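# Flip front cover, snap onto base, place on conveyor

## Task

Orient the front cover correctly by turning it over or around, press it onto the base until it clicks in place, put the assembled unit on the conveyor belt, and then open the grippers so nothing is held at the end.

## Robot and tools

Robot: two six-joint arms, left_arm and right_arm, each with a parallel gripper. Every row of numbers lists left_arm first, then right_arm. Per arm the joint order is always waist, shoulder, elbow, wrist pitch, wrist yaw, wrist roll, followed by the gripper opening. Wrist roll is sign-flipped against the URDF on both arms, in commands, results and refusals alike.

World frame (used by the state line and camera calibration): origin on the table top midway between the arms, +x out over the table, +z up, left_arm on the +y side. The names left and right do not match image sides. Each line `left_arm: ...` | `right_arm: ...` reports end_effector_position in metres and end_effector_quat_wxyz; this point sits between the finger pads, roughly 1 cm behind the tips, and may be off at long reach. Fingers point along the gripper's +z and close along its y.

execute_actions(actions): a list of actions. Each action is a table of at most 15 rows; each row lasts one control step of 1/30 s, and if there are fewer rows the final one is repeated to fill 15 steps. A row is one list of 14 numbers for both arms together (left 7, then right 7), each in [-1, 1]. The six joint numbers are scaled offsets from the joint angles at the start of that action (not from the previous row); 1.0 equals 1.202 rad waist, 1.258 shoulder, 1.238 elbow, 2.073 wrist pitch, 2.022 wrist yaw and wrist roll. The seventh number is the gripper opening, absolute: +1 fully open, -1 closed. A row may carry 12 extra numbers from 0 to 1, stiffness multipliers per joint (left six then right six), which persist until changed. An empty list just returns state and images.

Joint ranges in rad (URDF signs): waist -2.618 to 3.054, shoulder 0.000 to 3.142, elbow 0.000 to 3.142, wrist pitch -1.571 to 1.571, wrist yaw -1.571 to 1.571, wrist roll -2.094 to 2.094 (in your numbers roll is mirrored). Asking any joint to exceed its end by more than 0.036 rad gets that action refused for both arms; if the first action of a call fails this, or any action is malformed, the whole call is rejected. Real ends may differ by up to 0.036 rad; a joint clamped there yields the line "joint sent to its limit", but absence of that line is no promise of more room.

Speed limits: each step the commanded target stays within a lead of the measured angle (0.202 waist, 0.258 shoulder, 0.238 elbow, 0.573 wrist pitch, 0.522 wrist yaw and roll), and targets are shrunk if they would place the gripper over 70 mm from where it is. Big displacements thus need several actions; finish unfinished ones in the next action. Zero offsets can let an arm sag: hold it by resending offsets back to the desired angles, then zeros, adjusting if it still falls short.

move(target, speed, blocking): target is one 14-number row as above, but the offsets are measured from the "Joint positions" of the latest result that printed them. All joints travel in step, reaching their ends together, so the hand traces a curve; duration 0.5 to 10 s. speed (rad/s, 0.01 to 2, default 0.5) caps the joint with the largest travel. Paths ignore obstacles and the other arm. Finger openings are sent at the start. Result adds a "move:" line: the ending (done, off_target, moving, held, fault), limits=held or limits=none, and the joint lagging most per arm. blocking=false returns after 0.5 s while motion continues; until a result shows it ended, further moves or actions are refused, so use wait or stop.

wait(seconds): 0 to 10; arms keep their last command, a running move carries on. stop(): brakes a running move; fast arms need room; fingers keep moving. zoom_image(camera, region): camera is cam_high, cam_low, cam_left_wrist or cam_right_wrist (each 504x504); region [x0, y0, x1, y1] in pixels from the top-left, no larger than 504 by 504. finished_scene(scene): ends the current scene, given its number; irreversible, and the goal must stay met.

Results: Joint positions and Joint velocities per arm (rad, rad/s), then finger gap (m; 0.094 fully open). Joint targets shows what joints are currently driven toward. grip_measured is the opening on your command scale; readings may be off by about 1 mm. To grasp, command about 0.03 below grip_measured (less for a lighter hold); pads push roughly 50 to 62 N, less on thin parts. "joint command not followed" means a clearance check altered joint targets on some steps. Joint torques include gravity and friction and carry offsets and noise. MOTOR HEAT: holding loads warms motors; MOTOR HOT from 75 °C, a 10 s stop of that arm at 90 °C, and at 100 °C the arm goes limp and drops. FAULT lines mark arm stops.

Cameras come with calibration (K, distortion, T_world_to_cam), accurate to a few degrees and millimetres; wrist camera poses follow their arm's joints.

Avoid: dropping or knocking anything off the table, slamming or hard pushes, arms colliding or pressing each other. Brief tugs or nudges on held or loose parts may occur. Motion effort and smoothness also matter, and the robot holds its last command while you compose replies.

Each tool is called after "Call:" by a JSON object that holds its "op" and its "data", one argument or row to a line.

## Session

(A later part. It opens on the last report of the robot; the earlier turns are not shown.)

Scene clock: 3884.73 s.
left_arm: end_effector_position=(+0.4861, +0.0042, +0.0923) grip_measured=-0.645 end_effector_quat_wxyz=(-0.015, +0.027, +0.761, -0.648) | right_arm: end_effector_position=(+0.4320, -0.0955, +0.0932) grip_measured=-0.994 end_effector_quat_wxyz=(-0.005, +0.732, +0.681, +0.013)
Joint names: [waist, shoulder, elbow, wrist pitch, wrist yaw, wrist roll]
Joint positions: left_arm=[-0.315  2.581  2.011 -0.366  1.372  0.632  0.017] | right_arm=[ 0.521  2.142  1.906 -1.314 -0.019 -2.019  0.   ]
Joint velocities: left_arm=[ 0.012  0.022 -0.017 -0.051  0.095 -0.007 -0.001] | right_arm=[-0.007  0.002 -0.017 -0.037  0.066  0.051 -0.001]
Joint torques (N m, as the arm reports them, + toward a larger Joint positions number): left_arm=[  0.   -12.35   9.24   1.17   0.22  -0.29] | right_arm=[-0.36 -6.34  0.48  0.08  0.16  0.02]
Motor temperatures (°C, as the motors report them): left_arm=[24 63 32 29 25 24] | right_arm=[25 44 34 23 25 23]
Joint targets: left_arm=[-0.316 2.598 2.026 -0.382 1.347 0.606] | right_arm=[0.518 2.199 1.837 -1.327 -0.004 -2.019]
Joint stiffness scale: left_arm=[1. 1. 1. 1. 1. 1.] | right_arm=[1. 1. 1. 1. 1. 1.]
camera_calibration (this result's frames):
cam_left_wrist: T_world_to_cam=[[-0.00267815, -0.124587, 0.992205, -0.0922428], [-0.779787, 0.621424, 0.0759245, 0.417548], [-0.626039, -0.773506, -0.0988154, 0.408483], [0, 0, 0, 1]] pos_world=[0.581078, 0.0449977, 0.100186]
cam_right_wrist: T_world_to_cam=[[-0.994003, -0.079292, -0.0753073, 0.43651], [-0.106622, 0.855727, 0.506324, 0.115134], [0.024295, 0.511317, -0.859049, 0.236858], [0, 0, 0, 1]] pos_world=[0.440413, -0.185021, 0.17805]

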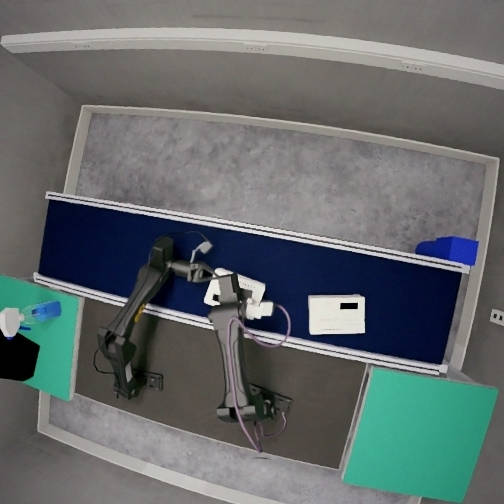

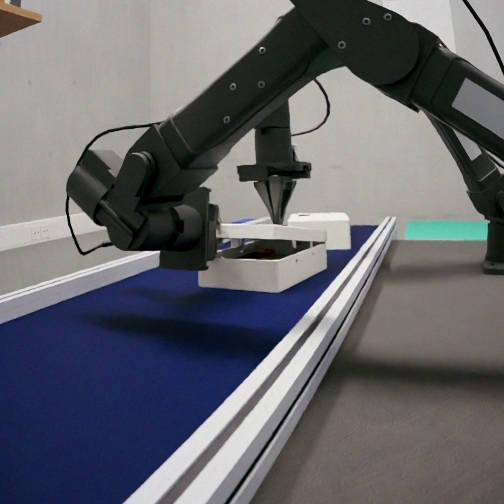

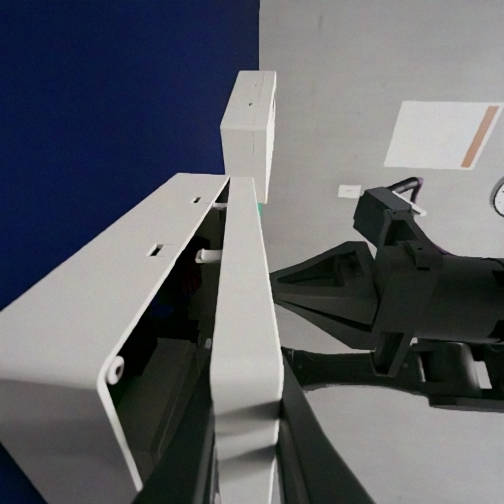

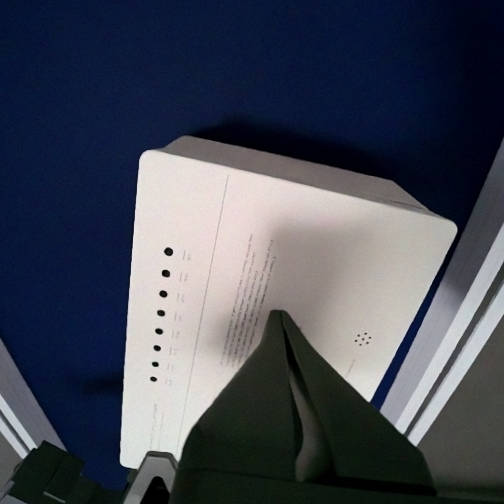

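Call:
{"op": "zoom_image", "data": {
  "camera": "cam_left_wrist",
  "region": [150, 150, 270, 270]
}}

Call:
{"op": "zoom_image", "data": {
  "camera": "cam_low",
  "region": [260, 215, 340, 275]
}}

Region (150, 150, 270, 270) of cam_left_wrist's 504x504 image, scaled by 4.200, with more detail than that image has.

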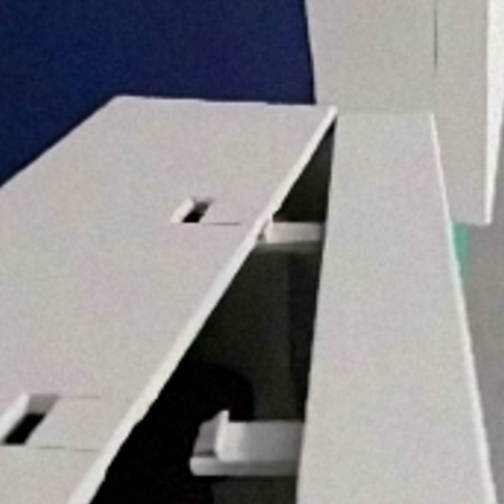

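Region (260, 215, 340, 275) of cam_low's 504x504 image, scaled by 6.300, with more detail than that image has; it fills the top 378 rows of this view, and the rest is white.

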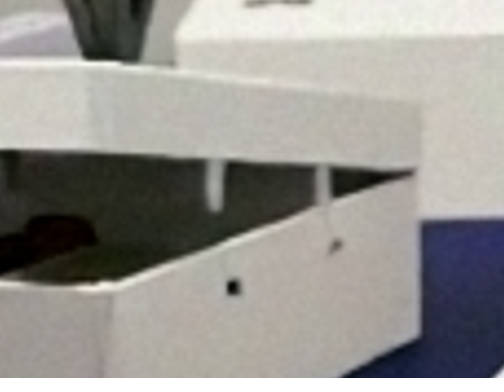

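Call:
{"op": "execute_actions", "data": {
  "actions": [
    [[0.0,0.014,0.012,-0.007,-0.013,-0.013,-0.662,-0.003,0.047,-0.057,-0.006,0.007,0,-1],[0.0,0.015,0.012,-0.007,-0.014,-0.013,-0.662,-0.003,0.050,-0.060,-0.006,0.007,0,-1],[0.0,0.016,0.012,-0.007,-0.015,-0.013,-0.662,-0.003,0.053,-0.064,-0.006,0.007,0,-1],[0.0,0.017,0.012,-0.007,-0.016,-0.014,-0.662,-0.003,0.056,-0.068,-0.006,0.007,0,-1],[0.0,0.018,0.012,-0.007,-0.017,-0.014,-0.662,-0.003,0.059,-0.072,-0.006,0.007,0,-1],[0.0,0.018,0.012,-0.007,-0.018,-0.014,-0.662,-0.003,0.062,-0.076,-0.006,0.007,0,-1]]
  ]
}}

Scene clock: 3957.47 s.
left_arm: end_effector_position=(+0.4863, +0.0048, +0.0891) grip_measured=-0.644 end_effector_quat_wxyz=(-0.016, +0.026, +0.760, -0.650) | right_arm: end_effector_position=(+0.4316, -0.0951, +0.0908) grip_measured=-0.994 end_effector_quat_wxyz=(-0.007, +0.732, +0.681, +0.013)
Joint names: [waist, shoulder, elbow, wrist pitch, wrist yaw, wrist roll]
Joint positions: left_arm=[-0.314  2.589  2.011 -0.36   1.376  0.632  0.017] | right_arm=[ 0.521  2.142  1.896 -1.306 -0.022 -2.019  0.   ]
Joint velocities: left_arm=[-0.007  0.002  0.022  0.022 -0.022  0.022 -0.   ] | right_arm=[-0.002 -0.017 -0.007  0.037 -0.11   0.051  0.001]
Joint torques (N m, as the arm reports them, + toward a larger Joint positions number): left_arm=[ -0.14 -12.38   9.24   1.13   0.05  -0.28] | right_arm=[-0.35 -4.73 -0.72  0.    0.19  0.02]
Motor temperatures (°C, as the motors report them): left_arm=[24 62 32 28 25 24] | right_arm=[25 42 33 23 25 23]
Joint targets: left_arm=[-0.315 2.604 2.026 -0.380 1.336 0.604] | right_arm=[0.518 2.220 1.812 -1.327 -0.005 -2.019]
Joint stiffness scale: left_arm=[1. 1. 1. 1. 1. 1.] | right_arm=[1. 1. 1. 1. 1. 1.]
camera_calibration (this result's frames):
cam_left_wrist: T_world_to_cam=[[-0.000707823, -0.121335, 0.992611, -0.0899933], [-0.778812, 0.622689, 0.0755609, 0.41707], [-0.627256, -0.773005, -0.0949378, 0.409021], [0, 0, 0, 1]] pos_world=[0.581317, 0.0455513, 0.0966458]
cam_right_wrist: T_world_to_cam=[[-0.994125, -0.0791795, -0.0737996, 0.435933], [-0.105807, 0.854604, 0.508386, 0.115348], [0.0228157, 0.513208, -0.857961, 0.235335], [0, 0, 0, 1]] pos_world=[0.440207, -0.184836, 0.175439]

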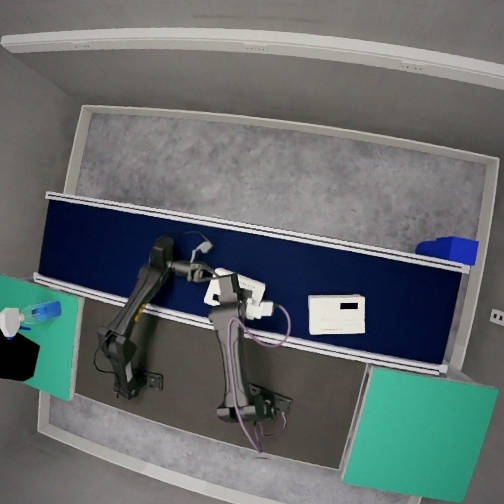

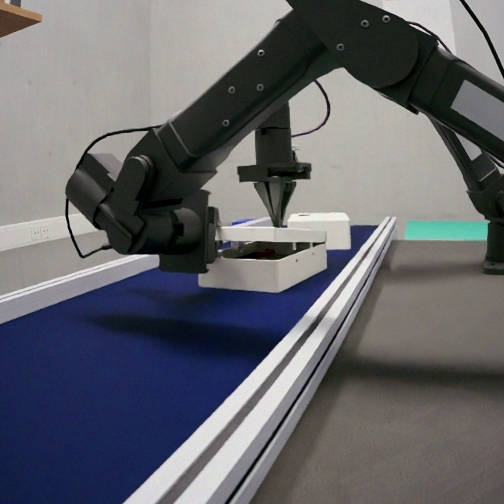

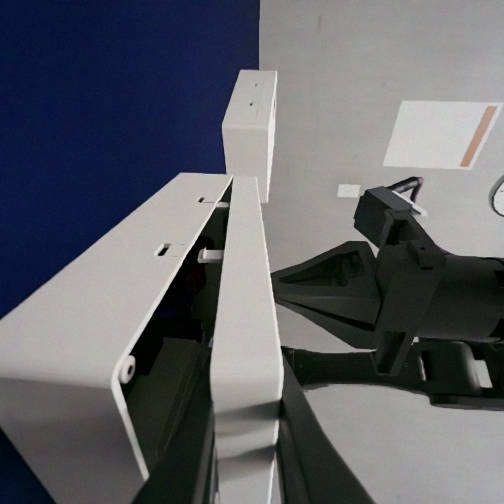

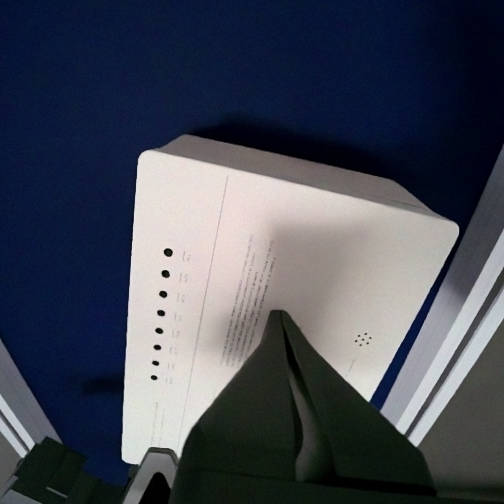

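Call:
{"op": "zoom_image", "data": {
  "camera": "cam_left_wrist",
  "region": [130, 150, 290, 310]
}}

Call:
{"op": "zoom_image", "data": {
  "camera": "cam_low",
  "region": [190, 195, 340, 300]
}}

Region (130, 150, 290, 310) of cam_left_wrist's 504x504 image, scaled by 3.150, with more detail than that image has.

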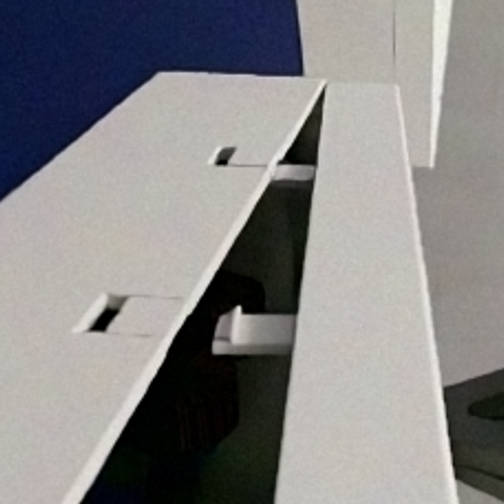

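Region (190, 195, 340, 300) of cam_low's 504x504 image, scaled by 3.360, with more detail than that image has; it fills the top 353 rows of this view, and the rest is white.

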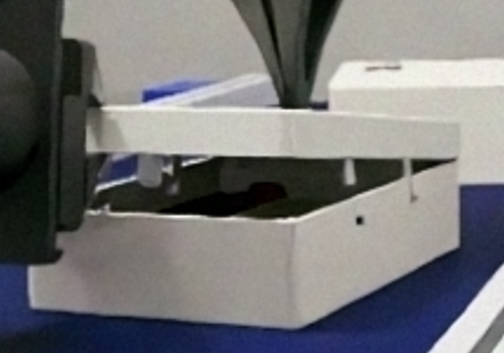

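Call:
{"op": "zoom_image", "data": {
  "camera": "cam_low",
  "region": [280, 225, 335, 265]
}}

Region (280, 225, 335, 265) of cam_low's 504x504 image, scaled by 9.164, with more detail than that image has; it fills the top 367 rows of this view, and the rest is white.

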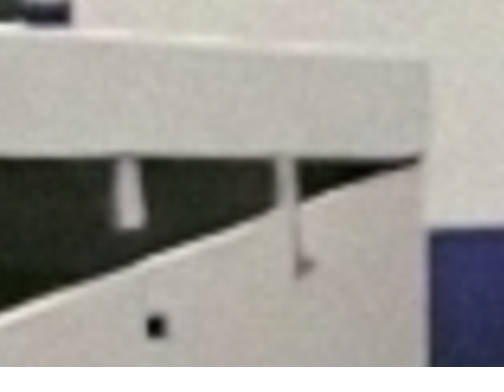

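Call:
{"op": "zoom_image", "data": {
  "camera": "cam_low",
  "region": [195, 205, 265, 275]
}}

Region (195, 205, 265, 275) of cam_low's 504x504 image, scaled by 7.200, with more detail than that image has.

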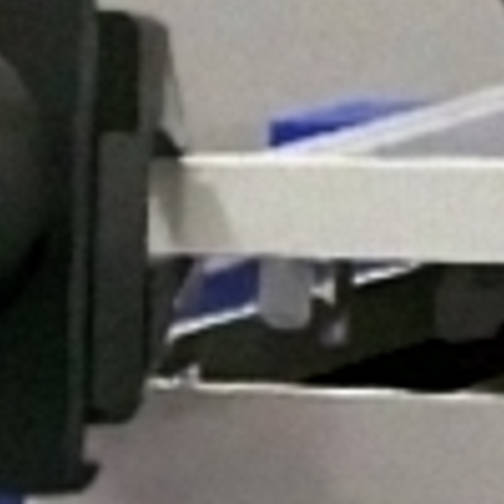

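Call:
{"op": "execute_actions", "data": {
  "actions": [
    [[0.0,0.014,0.012,-0.009,-0.018,-0.013,-0.662,-0.003,0.061,-0.068,-0.009,0.008,0,-1],[0.0,0.016,0.012,-0.009,-0.018,-0.014,-0.662,-0.003,0.062,-0.070,-0.009,0.008,0,-1],[0.0,0.018,0.012,-0.009,-0.018,-0.015,-0.662,-0.003,0.063,-0.073,-0.009,0.008,0,-1],[0.0,0.020,0.012,-0.009,-0.018,-0.016,-0.662,-0.003,0.064,-0.076,-0.009,0.008,0,-1]]
  ]
}}

Scene clock: 4011.40 s.
left_arm: end_effector_position=(+0.4858, +0.0060, +0.0839) grip_measured=-0.641 end_effector_quat_wxyz=(-0.019, +0.026, +0.757, -0.652) | right_arm: end_effector_position=(+0.4313, -0.0945, +0.0888) grip_measured=-0.994 end_effector_quat_wxyz=(-0.008, +0.732, +0.681, +0.014)
Joint names: [waist, shoulder, elbow, wrist pitch, wrist yaw, wrist roll]
Joint positions: left_arm=[-0.311  2.603  2.011 -0.355  1.387  0.628  0.017] | right_arm=[ 0.521  2.142  1.888 -1.298 -0.025 -2.019  0.   ]
Joint velocities: left_arm=[ 0.022 -0.012 -0.002 -0.007  0.051  0.037  0.001] | right_arm=[ 0.007  0.007  0.007 -0.007 -0.007  0.051 -0.001]
Joint torques (N m, as the arm reports them, + toward a larger Joint positions number): left_arm=[ -0.29 -12.48   9.15   1.09   0.02  -0.3 ] | right_arm=[-0.35 -4.56 -0.88 -0.05  0.22  0.02]
Motor temperatures (°C, as the motors report them): left_arm=[24 62 32 28 25 24] | right_arm=[25 40 32 23 25 23]
Joint targets: left_arm=[-0.314 2.615 2.026 -0.379 1.340 0.600] | right_arm=[0.518 2.223 1.802 -1.324 -0.005 -2.019]
Joint stiffness scale: left_arm=[1. 1. 1. 1. 1. 1.] | right_arm=[1. 1. 1. 1. 1. 1.]
camera_calibration (this result's frames):
cam_left_wrist: T_world_to_cam=[[0.00437425, -0.11408, 0.993462, -0.0872895], [-0.775735, 0.626543, 0.0753621, 0.414868], [-0.631044, -0.770992, -0.0857552, 0.410225], [0, 0, 0, 1]] pos_world=[0.581079, 0.0463902, 0.0906325]
cam_right_wrist: T_world_to_cam=[[-0.994222, -0.0789921, -0.0726844, 0.435528], [-0.105154, 0.852788, 0.511562, 0.115069], [0.021575, 0.516249, -0.856167, 0.233964], [0, 0, 0, 1]] pos_world=[0.440064, -0.18451, 0.173104]

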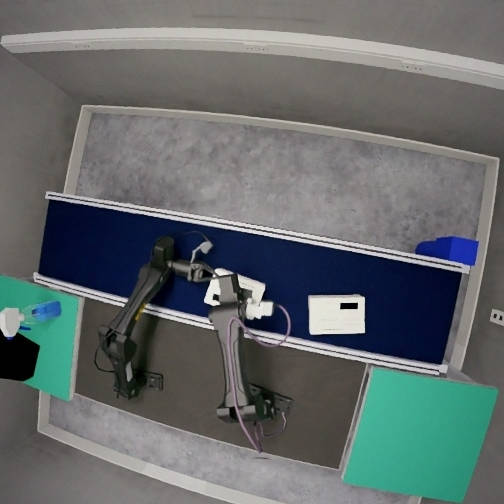

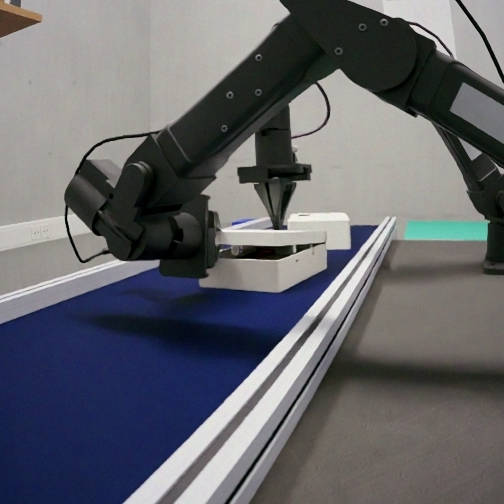

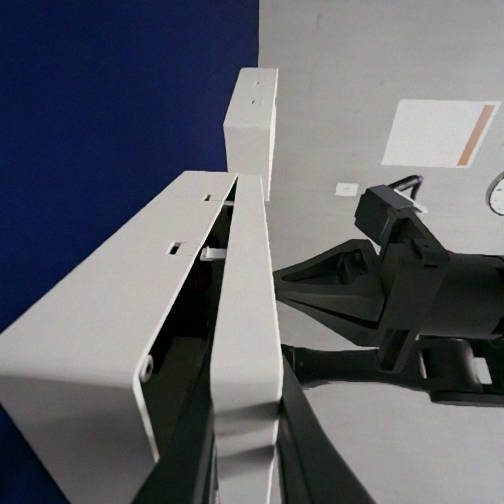

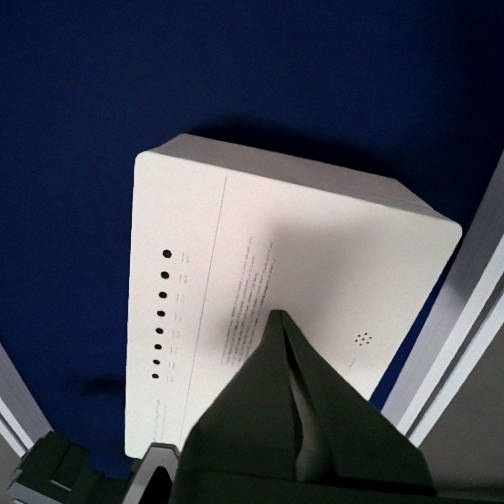

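Call:
{"op": "zoom_image", "data": {
  "camera": "cam_left_wrist",
  "region": [130, 150, 290, 310]
}}

Call:
{"op": "zoom_image", "data": {
  "camera": "cam_low",
  "region": [190, 195, 340, 300]
}}

Region (130, 150, 290, 310) of cam_left_wrist's 504x504 image, scaled by 3.150, with more detail than that image has.

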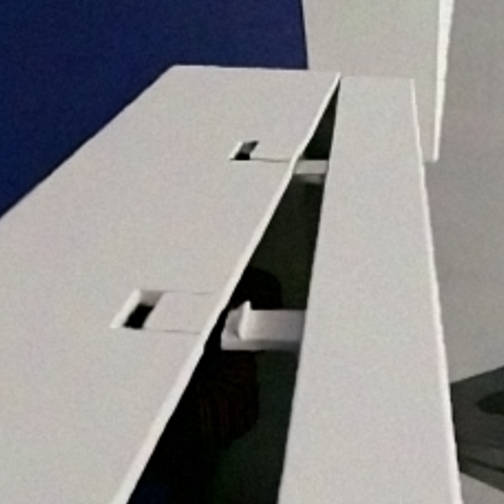

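Region (190, 195, 340, 300) of cam_low's 504x504 image, scaled by 3.360, with more detail than that image has; it fills the top 353 rows of this view, and the rest is white.

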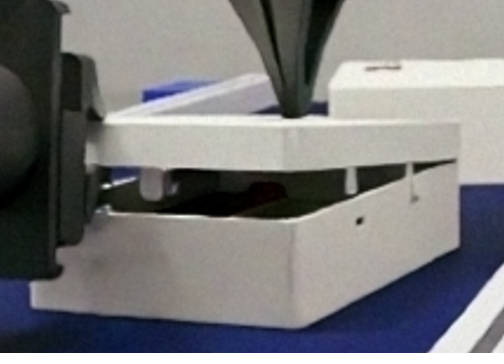

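Call:
{"op": "zoom_image", "data": {
  "camera": "cam_low",
  "region": [195, 205, 305, 275]
}}

Region (195, 205, 305, 275) of cam_low's 504x504 image, scaled by 4.582, with more detail than that image has; it fills the top 321 rows of this view, and the rest is white.

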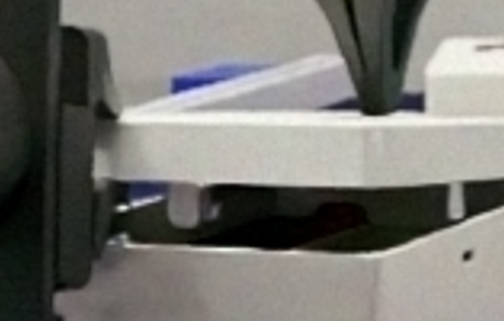

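Call:
{"op": "execute_actions", "data": {
  "actions": [
    [[-0.002,0.008,0.012,-0.010,-0.020,-0.012,-0.662,-0.003,0.055,-0.060,-0.010,0.008,0,-1],[-0.002,0.006,0.012,-0.008,-0.017,-0.010,-0.662,-0.003,0.046,-0.052,-0.008,0.008,0,-1],[-0.001,0.005,0.012,-0.007,-0.014,-0.008,-0.662,-0.003,0.038,-0.044,-0.007,0.008,0,-1],[-0.001,0.004,0.012,-0.005,-0.011,-0.006,-0.662,-0.003,0.030,-0.036,-0.006,0.008,0,-1],[0,0.003,0.012,-0.004,-0.008,-0.004,-0.662,-0.003,0.022,-0.030,-0.005,0.008,0,-1],[0,0.002,0.012,-0.002,-0.005,-0.002,-0.662,-0.003,0.016,-0.024,-0.004,0.008,0,-1],[0,0.002,0.012,-0.001,-0.003,-0.001,-0.662,-0.003,0.016,-0.024,-0.004,0.008,0,-1]]
  ]
}}

Scene clock: 4076.53 s.
left_arm: end_effector_position=(+0.4855, +0.0058, +0.0855) grip_measured=-0.641 end_effector_quat_wxyz=(-0.021, +0.027, +0.755, -0.655) | right_arm: end_effector_position=(+0.4316, -0.0944, +0.0910) grip_measured=-0.994 end_effector_quat_wxyz=(-0.007, +0.732, +0.681, +0.016)
Joint names: [waist, shoulder, elbow, wrist pitch, wrist yaw, wrist roll]
Joint positions: left_arm=[-0.311  2.603  2.011 -0.348  1.395  0.635  0.017] | right_arm=[ 0.521  2.137  1.888 -1.297 -0.025 -2.019  0.   ]
Joint velocities: left_arm=[ 0.022  0.002  0.002 -0.007 -0.022  0.081 -0.002] | right_arm=[ 0.017 -0.002  0.032 -0.066 -0.051  0.022 -0.   ]
Joint torques (N m, as the arm reports them, + toward a larger Joint positions number): left_arm=[  0.08 -13.27   9.16   1.22   0.32  -0.09] | right_arm=[-0.35 -8.67  3.65  0.13  0.18  0.02]
Motor temperatures (°C, as the motors report them): left_arm=[24 63 31 28 25 24] | right_arm=[25 38 31 23 25 23]
Joint targets: left_arm=[-0.311 2.605 2.026 -0.357 1.381 0.625] | right_arm=[0.518 2.162 1.859 -1.306 -0.009 -2.019]
Joint stiffness scale: left_arm=[1. 1. 1. 1. 1. 1.] | right_arm=[1. 1. 1. 1. 1. 1.]
camera_calibration (this result's frames):
cam_left_wrist: T_world_to_cam=[[0.00550079, -0.106711, 0.994275, -0.0895865], [-0.773214, 0.630056, 0.0718985, 0.413696], [-0.634121, -0.769183, -0.0790443, 0.410913], [0, 0, 0, 1]] pos_world=[0.580937, 0.045856, 0.0918098]
cam_right_wrist: T_world_to_cam=[[-0.993793, -0.0788223, -0.0785027, 0.436371], [-0.108061, 0.851637, 0.512871, 0.114928], [0.0264302, 0.518171, -0.854869, 0.233691], [0, 0, 0, 1]] pos_world=[0.439905, -0.184573, 0.175088]

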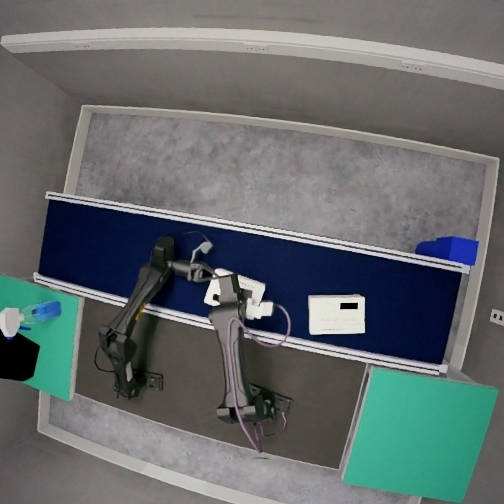

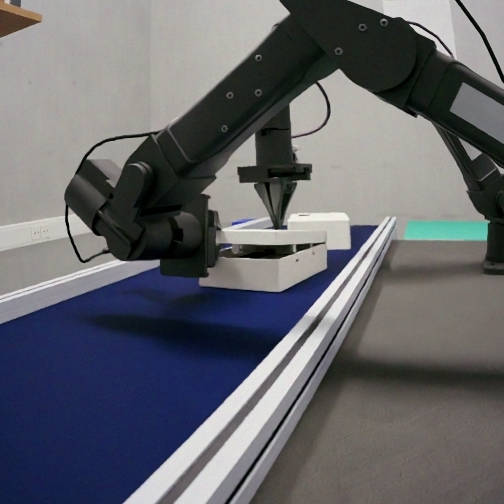

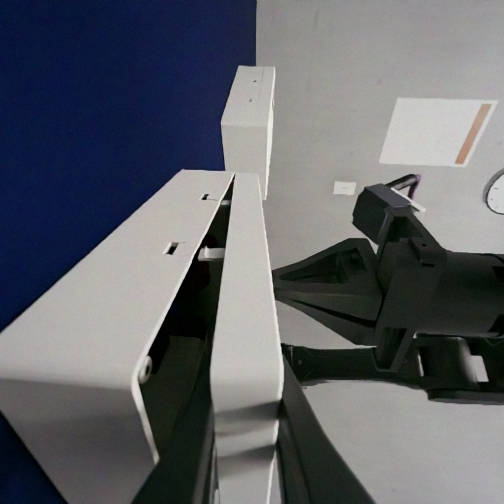

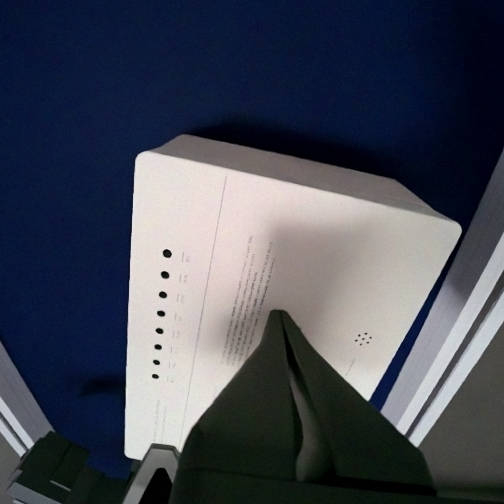

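Call:
{"op": "zoom_image", "data": {
  "camera": "cam_left_wrist",
  "region": [130, 150, 290, 310]
}}

Call:
{"op": "zoom_image", "data": {
  "camera": "cam_low",
  "region": [195, 205, 345, 275]
}}

Region (130, 150, 290, 310) of cam_left_wrist's 504x504 image, scaled by 3.150, with more detail than that image has.

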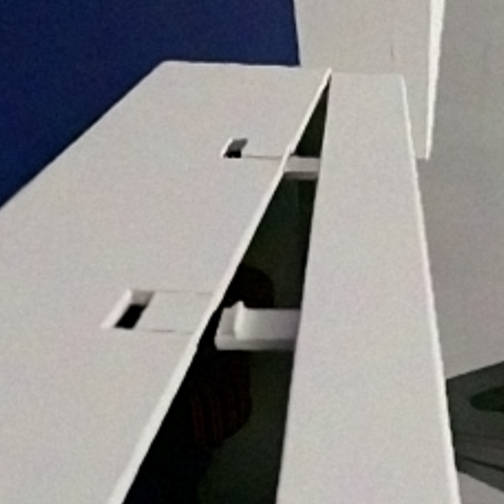

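Region (195, 205, 345, 275) of cam_low's 504x504 image, scaled by 3.360, with more detail than that image has; it fills the top 235 rows of this view, and the rest is white.

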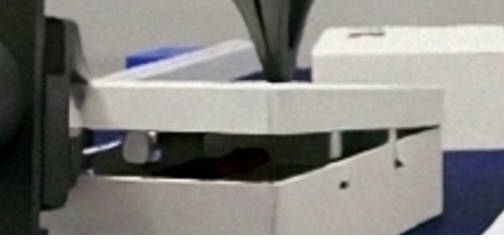

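Call:
{"op": "zoom_image", "data": {
  "camera": "cam_left_wrist",
  "region": [160, 225, 240, 285]
}}

Region (160, 225, 240, 285) of cam_left_wrist's 504x504 image, scaled by 6.300, with more detail than that image has; it fills the top 378 rows of this view, and the rest is white.

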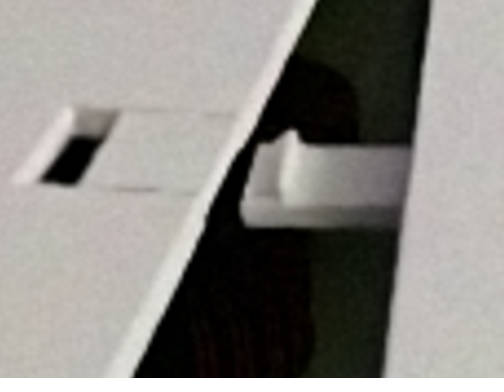

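Call:
{"op": "execute_actions", "data": {
  "actions": [
    [[0,0.001,0.012,-0.002,-0.003,-0.002,-0.645,-0.003,0.018,-0.024,-0.004,0.008,0,-1],[0,0.001,0.012,-0.001,-0.001,-0.001,-0.630,-0.003,0.018,-0.024,-0.004,0.008,0,-1],[0,0.001,0.012,0,0,0,-0.615,-0.003,0.018,-0.024,-0.004,0.008,0,-1],[0,0.001,0.012,0,0,0,-0.60,-0.003,0.018,-0.024,-0.004,0.008,0,-1]]
  ]
}}

Scene clock: 4119.57 s.
left_arm: end_effector_position=(+0.4859, +0.0059, +0.0833) grip_measured=-0.600 end_effector_quat_wxyz=(-0.022, +0.025, +0.756, -0.654) | right_arm: end_effector_position=(+0.4322, -0.0940, +0.0910) grip_measured=-0.994 end_effector_quat_wxyz=(-0.007, +0.732, +0.681, +0.018)
Joint names: [waist, shoulder, elbow, wrist pitch, wrist yaw, wrist roll]
Joint positions: left_arm=[-0.311  2.606  2.011 -0.347  1.391  0.637  0.019] | right_arm=[ 0.521  2.137  1.888 -1.294 -0.026 -2.019  0.   ]
Joint velocities: left_arm=[-0.007  0.012 -0.017 -0.037 -0.007  0.051 -0.001] | right_arm=[ 0.007 -0.022  0.002 -0.007 -0.037 -0.051  0.001]
Joint torques (N m, as the arm reports them, + toward a larger Joint positions number): left_arm=[  0.06 -13.51   9.21   1.28   0.49  -0.03] | right_arm=[-0.35 -8.86  3.65  0.1   0.19  0.02]
Motor temperatures (°C, as the motors report them): left_arm=[24 64 31 28 25 24] | right_arm=[25 42 31 23 25 23]
Joint targets: left_arm=[-0.311 2.604 2.026 -0.348 1.395 0.635] | right_arm=[0.518 2.160 1.859 -1.305 -0.009 -2.019]
Joint stiffness scale: left_arm=[1. 1. 1. 1. 1. 1.] | right_arm=[1. 1. 1. 1. 1. 1.]
camera_calibration (this result's frames):
cam_left_wrist: T_world_to_cam=[[0.00968696, -0.11085, 0.99379, -0.0893637], [-0.774826, 0.627401, 0.0775348, 0.414489], [-0.6321, -0.770766, -0.0798121, 0.410168], [0, 0, 0, 1]] pos_world=[0.581289, 0.0461865, 0.0894078]
cam_right_wrist: T_world_to_cam=[[-0.993616, -0.0787076, -0.0808243, 0.437111], [-0.109208, 0.850766, 0.514073, 0.114968], [0.0283011, 0.519617, -0.85393, 0.232744], [0, 0, 0, 1]] pos_world=[0.440289, -0.184344, 0.174974]

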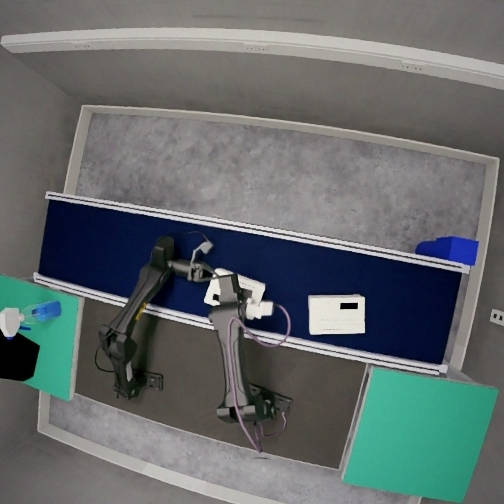

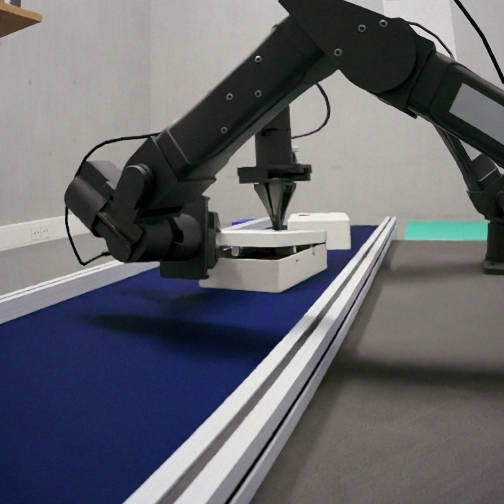

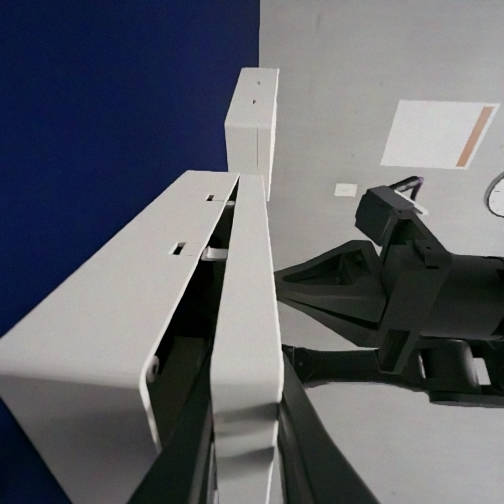

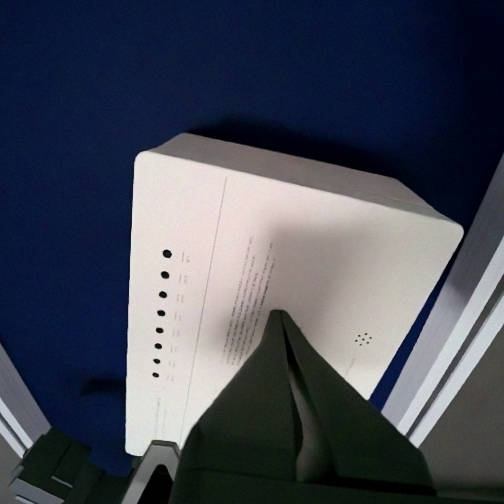

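Call:
{"op": "zoom_image", "data": {
  "camera": "cam_left_wrist",
  "region": [130, 150, 290, 310]
}}

Call:
{"op": "zoom_image", "data": {
  "camera": "cam_low",
  "region": [195, 205, 345, 275]
}}

Region (130, 150, 290, 310) of cam_left_wrist's 504x504 image, scaled by 3.150, with more detail than that image has.

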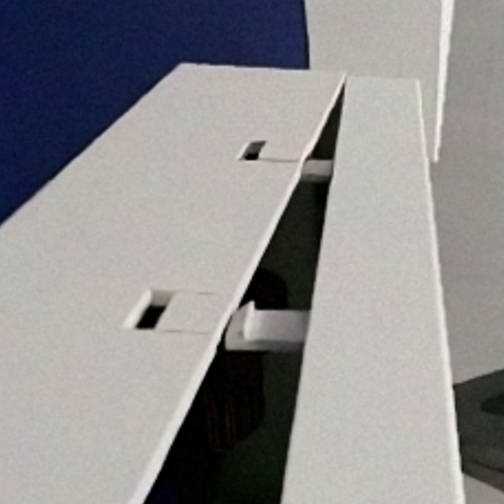

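Region (195, 205, 345, 275) of cam_low's 504x504 image, scaled by 3.360, with more detail than that image has; it fills the top 235 rows of this view, and the rest is white.

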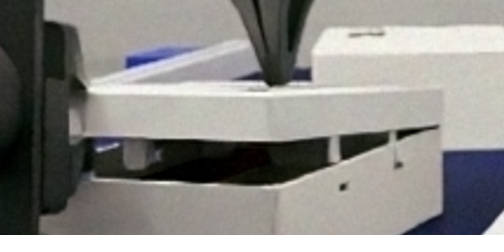

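Call:
{"op": "execute_actions", "data": {
  "actions": [
    [[0,-0.002,0.012,0,0.002,0,-0.58,-0.003,0.018,-0.024,-0.005,0.008,0,-1],[0,-0.002,0.012,0,0.002,0,-0.56,-0.003,0.018,-0.024,-0.005,0.008,0,-1],[0,-0.002,0.012,0,0.002,0,-0.54,-0.003,0.018,-0.024,-0.005,0.008,0,-1],[0,-0.002,0.012,0,0.002,0,-0.52,-0.003,0.018,-0.024,-0.005,0.008,0,-1]]
  ]
}}

Scene clock: 4193.27 s.
left_arm: end_effector_position=(+0.4862, +0.0059, +0.0830) grip_measured=-0.522 end_effector_quat_wxyz=(-0.023, +0.023, +0.757, -0.653) | right_arm: end_effector_position=(+0.4323, -0.0940, +0.0910) grip_measured=-0.994 end_effector_quat_wxyz=(-0.007, +0.732, +0.681, +0.018)
Joint names: [waist, shoulder, elbow, wrist pitch, wrist yaw, wrist roll]
Joint positions: left_arm=[-0.311  2.606  2.011 -0.347  1.389  0.642  0.022] | right_arm=[ 0.521  2.137  1.888 -1.294 -0.026 -2.019  0.   ]
Joint velocities: left_arm=[ 0.022 -0.017  0.007 -0.022  0.007  0.022  0.   ] | right_arm=[-0.017  0.012 -0.012 -0.037  0.022  0.051  0.001]
Joint torques (N m, as the arm reports them, + toward a larger Joint positions number): left_arm=[ -0.08 -13.53   9.23   1.32   0.51  -0.03] | right_arm=[-0.36 -8.87  3.65  0.11  0.18  0.02]
Motor temperatures (°C, as the motors report them): left_arm=[24 65 31 29 25 24] | right_arm=[25 43 31 23 25 23]
Joint targets: left_arm=[-0.311 2.603 2.026 -0.347 1.395 0.638] | right_arm=[0.518 2.160 1.859 -1.305 -0.010 -2.019]
Joint stiffness scale: left_arm=[1. 1. 1. 1. 1. 1.] | right_arm=[1. 1. 1. 1. 1. 1.]
camera_calibration (this result's frames):
cam_left_wrist: T_world_to_cam=[[0.0144676, -0.112954, 0.993495, -0.0913276], [-0.775757, 0.625626, 0.0824267, 0.414741], [-0.630866, -0.771903, -0.0785738, 0.409626], [0, 0, 0, 1]] pos_world=[0.581478, 0.0464028, 0.0887336]
cam_right_wrist: T_world_to_cam=[[-0.993587, -0.0786962, -0.0811877, 0.437223], [-0.109391, 0.850694, 0.514153, 0.115011], [0.028604, 0.519737, -0.853847, 0.232598], [0, 0, 0, 1]] pos_world=[0.440347, -0.184321, 0.174967]

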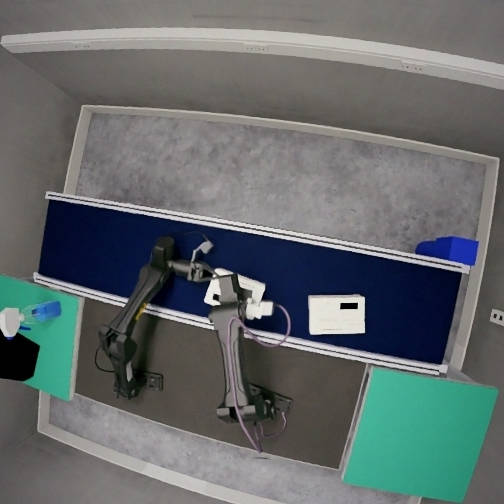

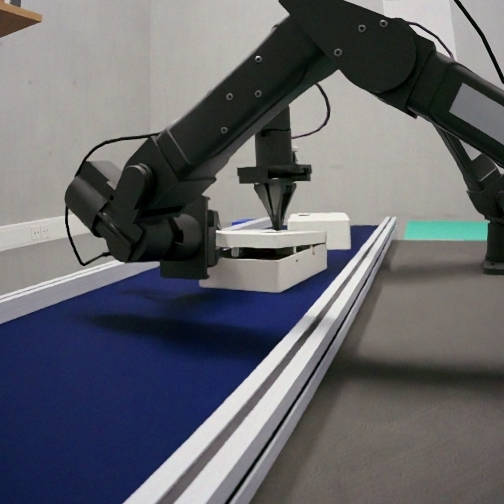

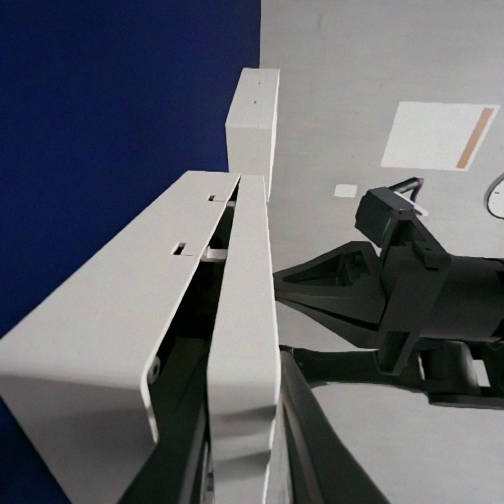

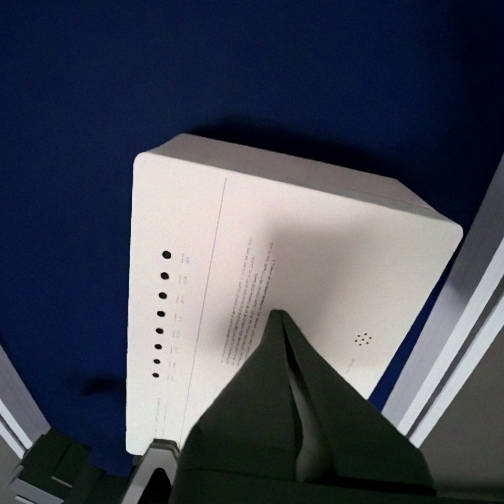

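Call:
{"op": "zoom_image", "data": {
  "camera": "cam_left_wrist",
  "region": [130, 150, 290, 310]
}}

Call:
{"op": "zoom_image", "data": {
  "camera": "cam_low",
  "region": [195, 205, 345, 275]
}}

Region (130, 150, 290, 310) of cam_left_wrist's 504x504 image, scaled by 3.150, with more detail than that image has.

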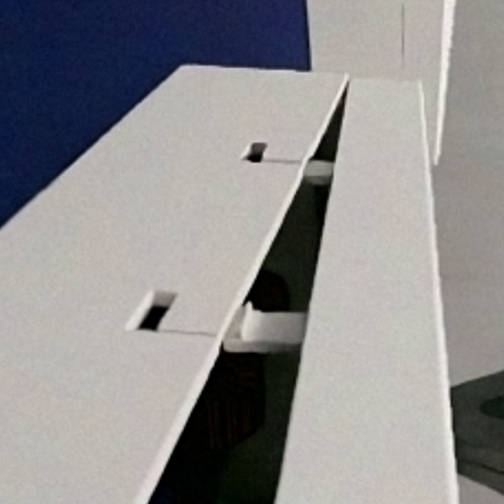

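Region (195, 205, 345, 275) of cam_low's 504x504 image, scaled by 3.360, with more detail than that image has; it fills the top 235 rows of this view, and the rest is white.

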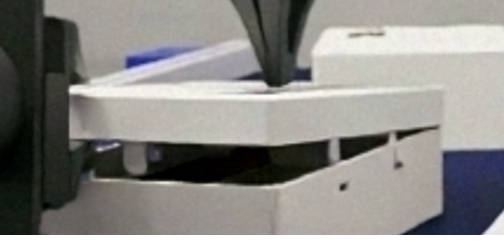

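Call:
{"op": "execute_actions", "data": {
  "actions": [
    [[0.003,-0.002,0.012,-0.002,0.005,-0.003,-0.52,-0.003,0.018,-0.024,-0.005,0.008,0,-1],[0.007,-0.002,0.012,-0.005,0.007,-0.005,-0.52,-0.003,0.018,-0.024,-0.005,0.008,0,-1],[0.011,-0.002,0.012,-0.008,0.008,-0.008,-0.52,-0.003,0.018,-0.024,-0.005,0.008,0,-1],[0.015,-0.002,0.012,-0.011,0.010,-0.011,-0.52,-0.003,0.018,-0.024,-0.005,0.008,0,-1],[0.019,-0.002,0.012,-0.014,0.011,-0.014,-0.52,-0.003,0.018,-0.024,-0.005,0.008,0,-1],[0.023,-0.002,0.012,-0.017,0.013,-0.017,-0.52,-0.003,0.018,-0.024,-0.005,0.008,0,-1],[0.027,-0.002,0.012,-0.020,0.014,-0.020,-0.52,-0.003,0.018,-0.024,-0.005,0.008,0,-1],[0.031,-0.002,0.012,-0.023,0.016,-0.024,-0.52,-0.003,0.018,-0.024,-0.005,0.008,0,-1],[0.035,-0.002,0.012,-0.026,0.017,-0.027,-0.52,-0.003,0.018,-0.024,-0.005,0.008,0,-1],[0.039,-0.002,0.012,-0.029,0.019,-0.030,-0.52,-0.003,0.018,-0.024,-0.005,0.008,0,-1],[0.043,-0.002,0.012,-0.032,0.020,-0.033,-0.52,-0.003,0.018,-0.024,-0.005,0.008,0,-1],[0.047,-0.002,0.012,-0.035,0.021,-0.036,-0.52,-0.003,0.018,-0.024,-0.005,0.008,0,-1],[0.050,-0.002,0.012,-0.037,0.022,-0.038,-0.52,-0.003,0.018,-0.024,-0.005,0.008,0,-1]]
  ]
}}

Scene clock: 4216.10 s.
left_arm: end_effector_position=(+0.4934, +0.0328, +0.0817) grip_measured=-0.522 end_effector_quat_wxyz=(-0.014, +0.005, +0.755, -0.655) | right_arm: end_effector_position=(+0.4323, -0.0940, +0.0907) grip_measured=-0.994 end_effector_quat_wxyz=(-0.007, +0.732, +0.681, +0.018)
Joint names: [waist, shoulder, elbow, wrist pitch, wrist yaw, wrist roll]
Joint positions: left_arm=[-0.259  2.606  2.011 -0.401  1.402  0.597  0.022] | right_arm=[ 0.521  2.138  1.888 -1.294 -0.026 -2.019  0.   ]
Joint velocities: left_arm=[ 0.159  0.017 -0.002 -0.168  0.066 -0.139  0.001] | right_arm=[ 0.012 -0.007 -0.002  0.081 -0.081  0.007  0.001]
Joint torques (N m, as the arm reports them, + toward a larger Joint positions number): left_arm=[ -0.12 -13.55   9.18   1.2    0.78  -0.2 ] | right_arm=[-0.43 -8.89  3.83  0.11  0.2  -0.01]
Motor temperatures (°C, as the motors report them): left_arm=[24 65 31 29 25 24] | right_arm=[25 43 31 23 25 23]
Joint targets: left_arm=[-0.251 2.603 2.026 -0.424 1.433 0.565] | right_arm=[0.518 2.160 1.859 -1.304 -0.010 -2.019]
Joint stiffness scale: left_arm=[1. 1. 1. 1. 1. 1.] | right_arm=[1. 1. 1. 1. 1. 1.]
camera_calibration (this result's frames):
cam_left_wrist: T_world_to_cam=[[0.0284847, -0.107411, 0.993807, -0.0942947], [-0.798098, 0.596169, 0.0873097, 0.415221], [-0.601854, -0.795642, -0.0687431, 0.420506], [0, 0, 0, 1]] pos_world=[0.587157, 0.0769021, 0.0863648]
cam_right_wrist: T_world_to_cam=[[-0.993645, -0.0787189, -0.0804608, 0.437135], [-0.109026, 0.850838, 0.513992, 0.115043], [0.0279982, 0.519497, -0.854013, 0.232596], [0, 0, 0, 1]] pos_world=[0.440387, -0.184305, 0.174681]

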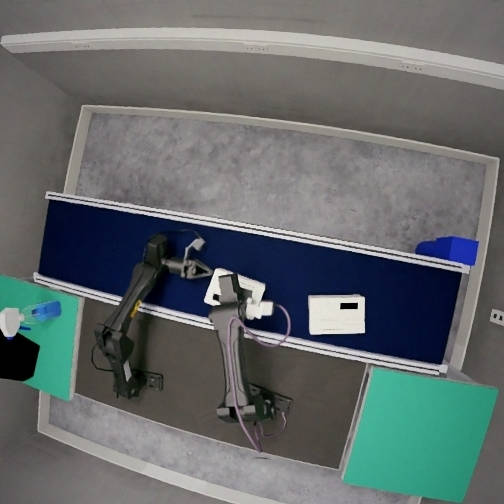

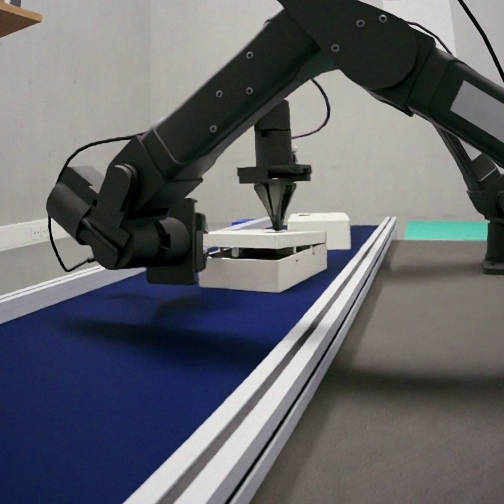

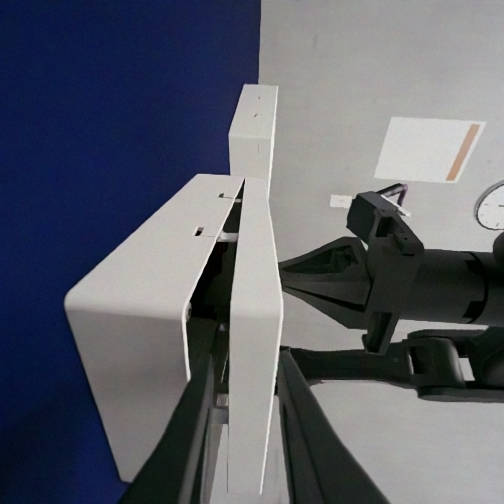

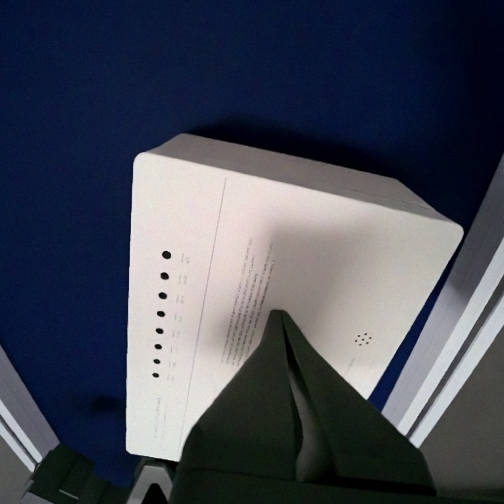

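Call:
{"op": "zoom_image", "data": {
  "camera": "cam_left_wrist",
  "region": [60, 160, 300, 400]
}}

Call:
{"op": "zoom_image", "data": {
  "camera": "cam_low",
  "region": [190, 205, 345, 300]
}}

Region (60, 160, 300, 400) of cam_left_wrist's 504x504 image, scaled by 2.100, with more detail than that image has.

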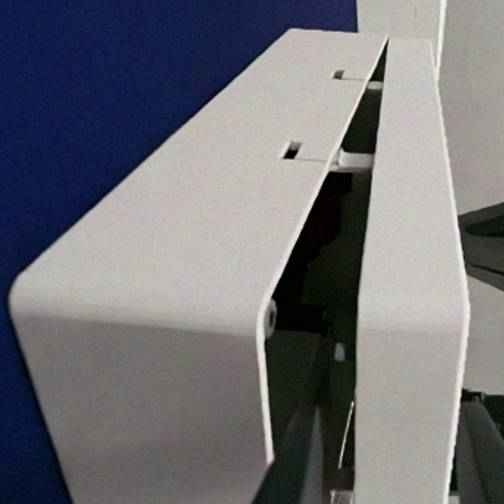

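Region (190, 205, 345, 300) of cam_low's 504x504 image, scaled by 3.252, with more detail than that image has; it fills the top 309 rows of this view, and the rest is white.

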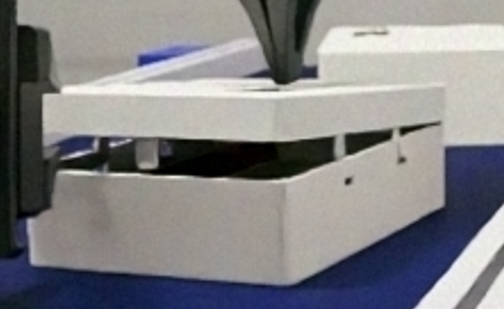

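Call:
{"op": "zoom_image", "data": {
  "camera": "cam_right_wrist",
  "region": [120, 110, 480, 260]
}}

Call:
{"op": "zoom_image", "data": {
  "camera": "cam_left_wrist",
  "region": [150, 270, 290, 370]
}}

Region (120, 110, 480, 260) of cam_right_wrist's 504x504 image, scaled by 1.400, with more detail than that image has; it fills the top 210 rows of this view, and the rest is white.

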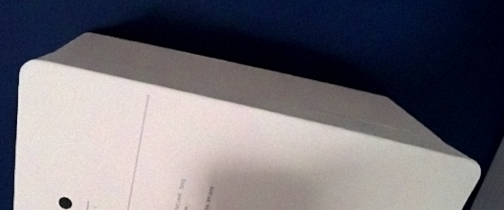

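Region (150, 270, 290, 370) of cam_left_wrist's 504x504 image, scaled by 3.600, with more detail than that image has; it fills the top 360 rows of this view, and the rest is white.

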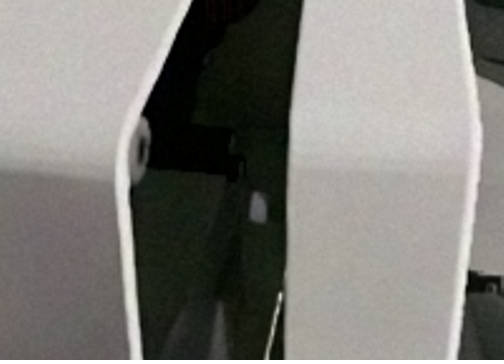

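Call:
{"op": "zoom_image", "data": {
  "camera": "cam_left_wrist",
  "region": [180, 185, 260, 255]
}}

Region (180, 185, 260, 255) of cam_left_wrist's 504x504 image, scaled by 6.300, with more detail than that image has; it fills the top 441 rows of this view, and the rest is white.

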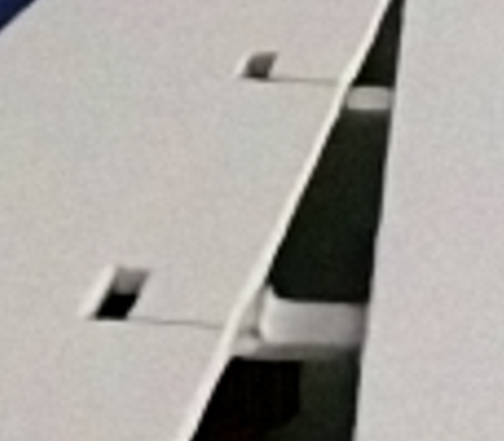

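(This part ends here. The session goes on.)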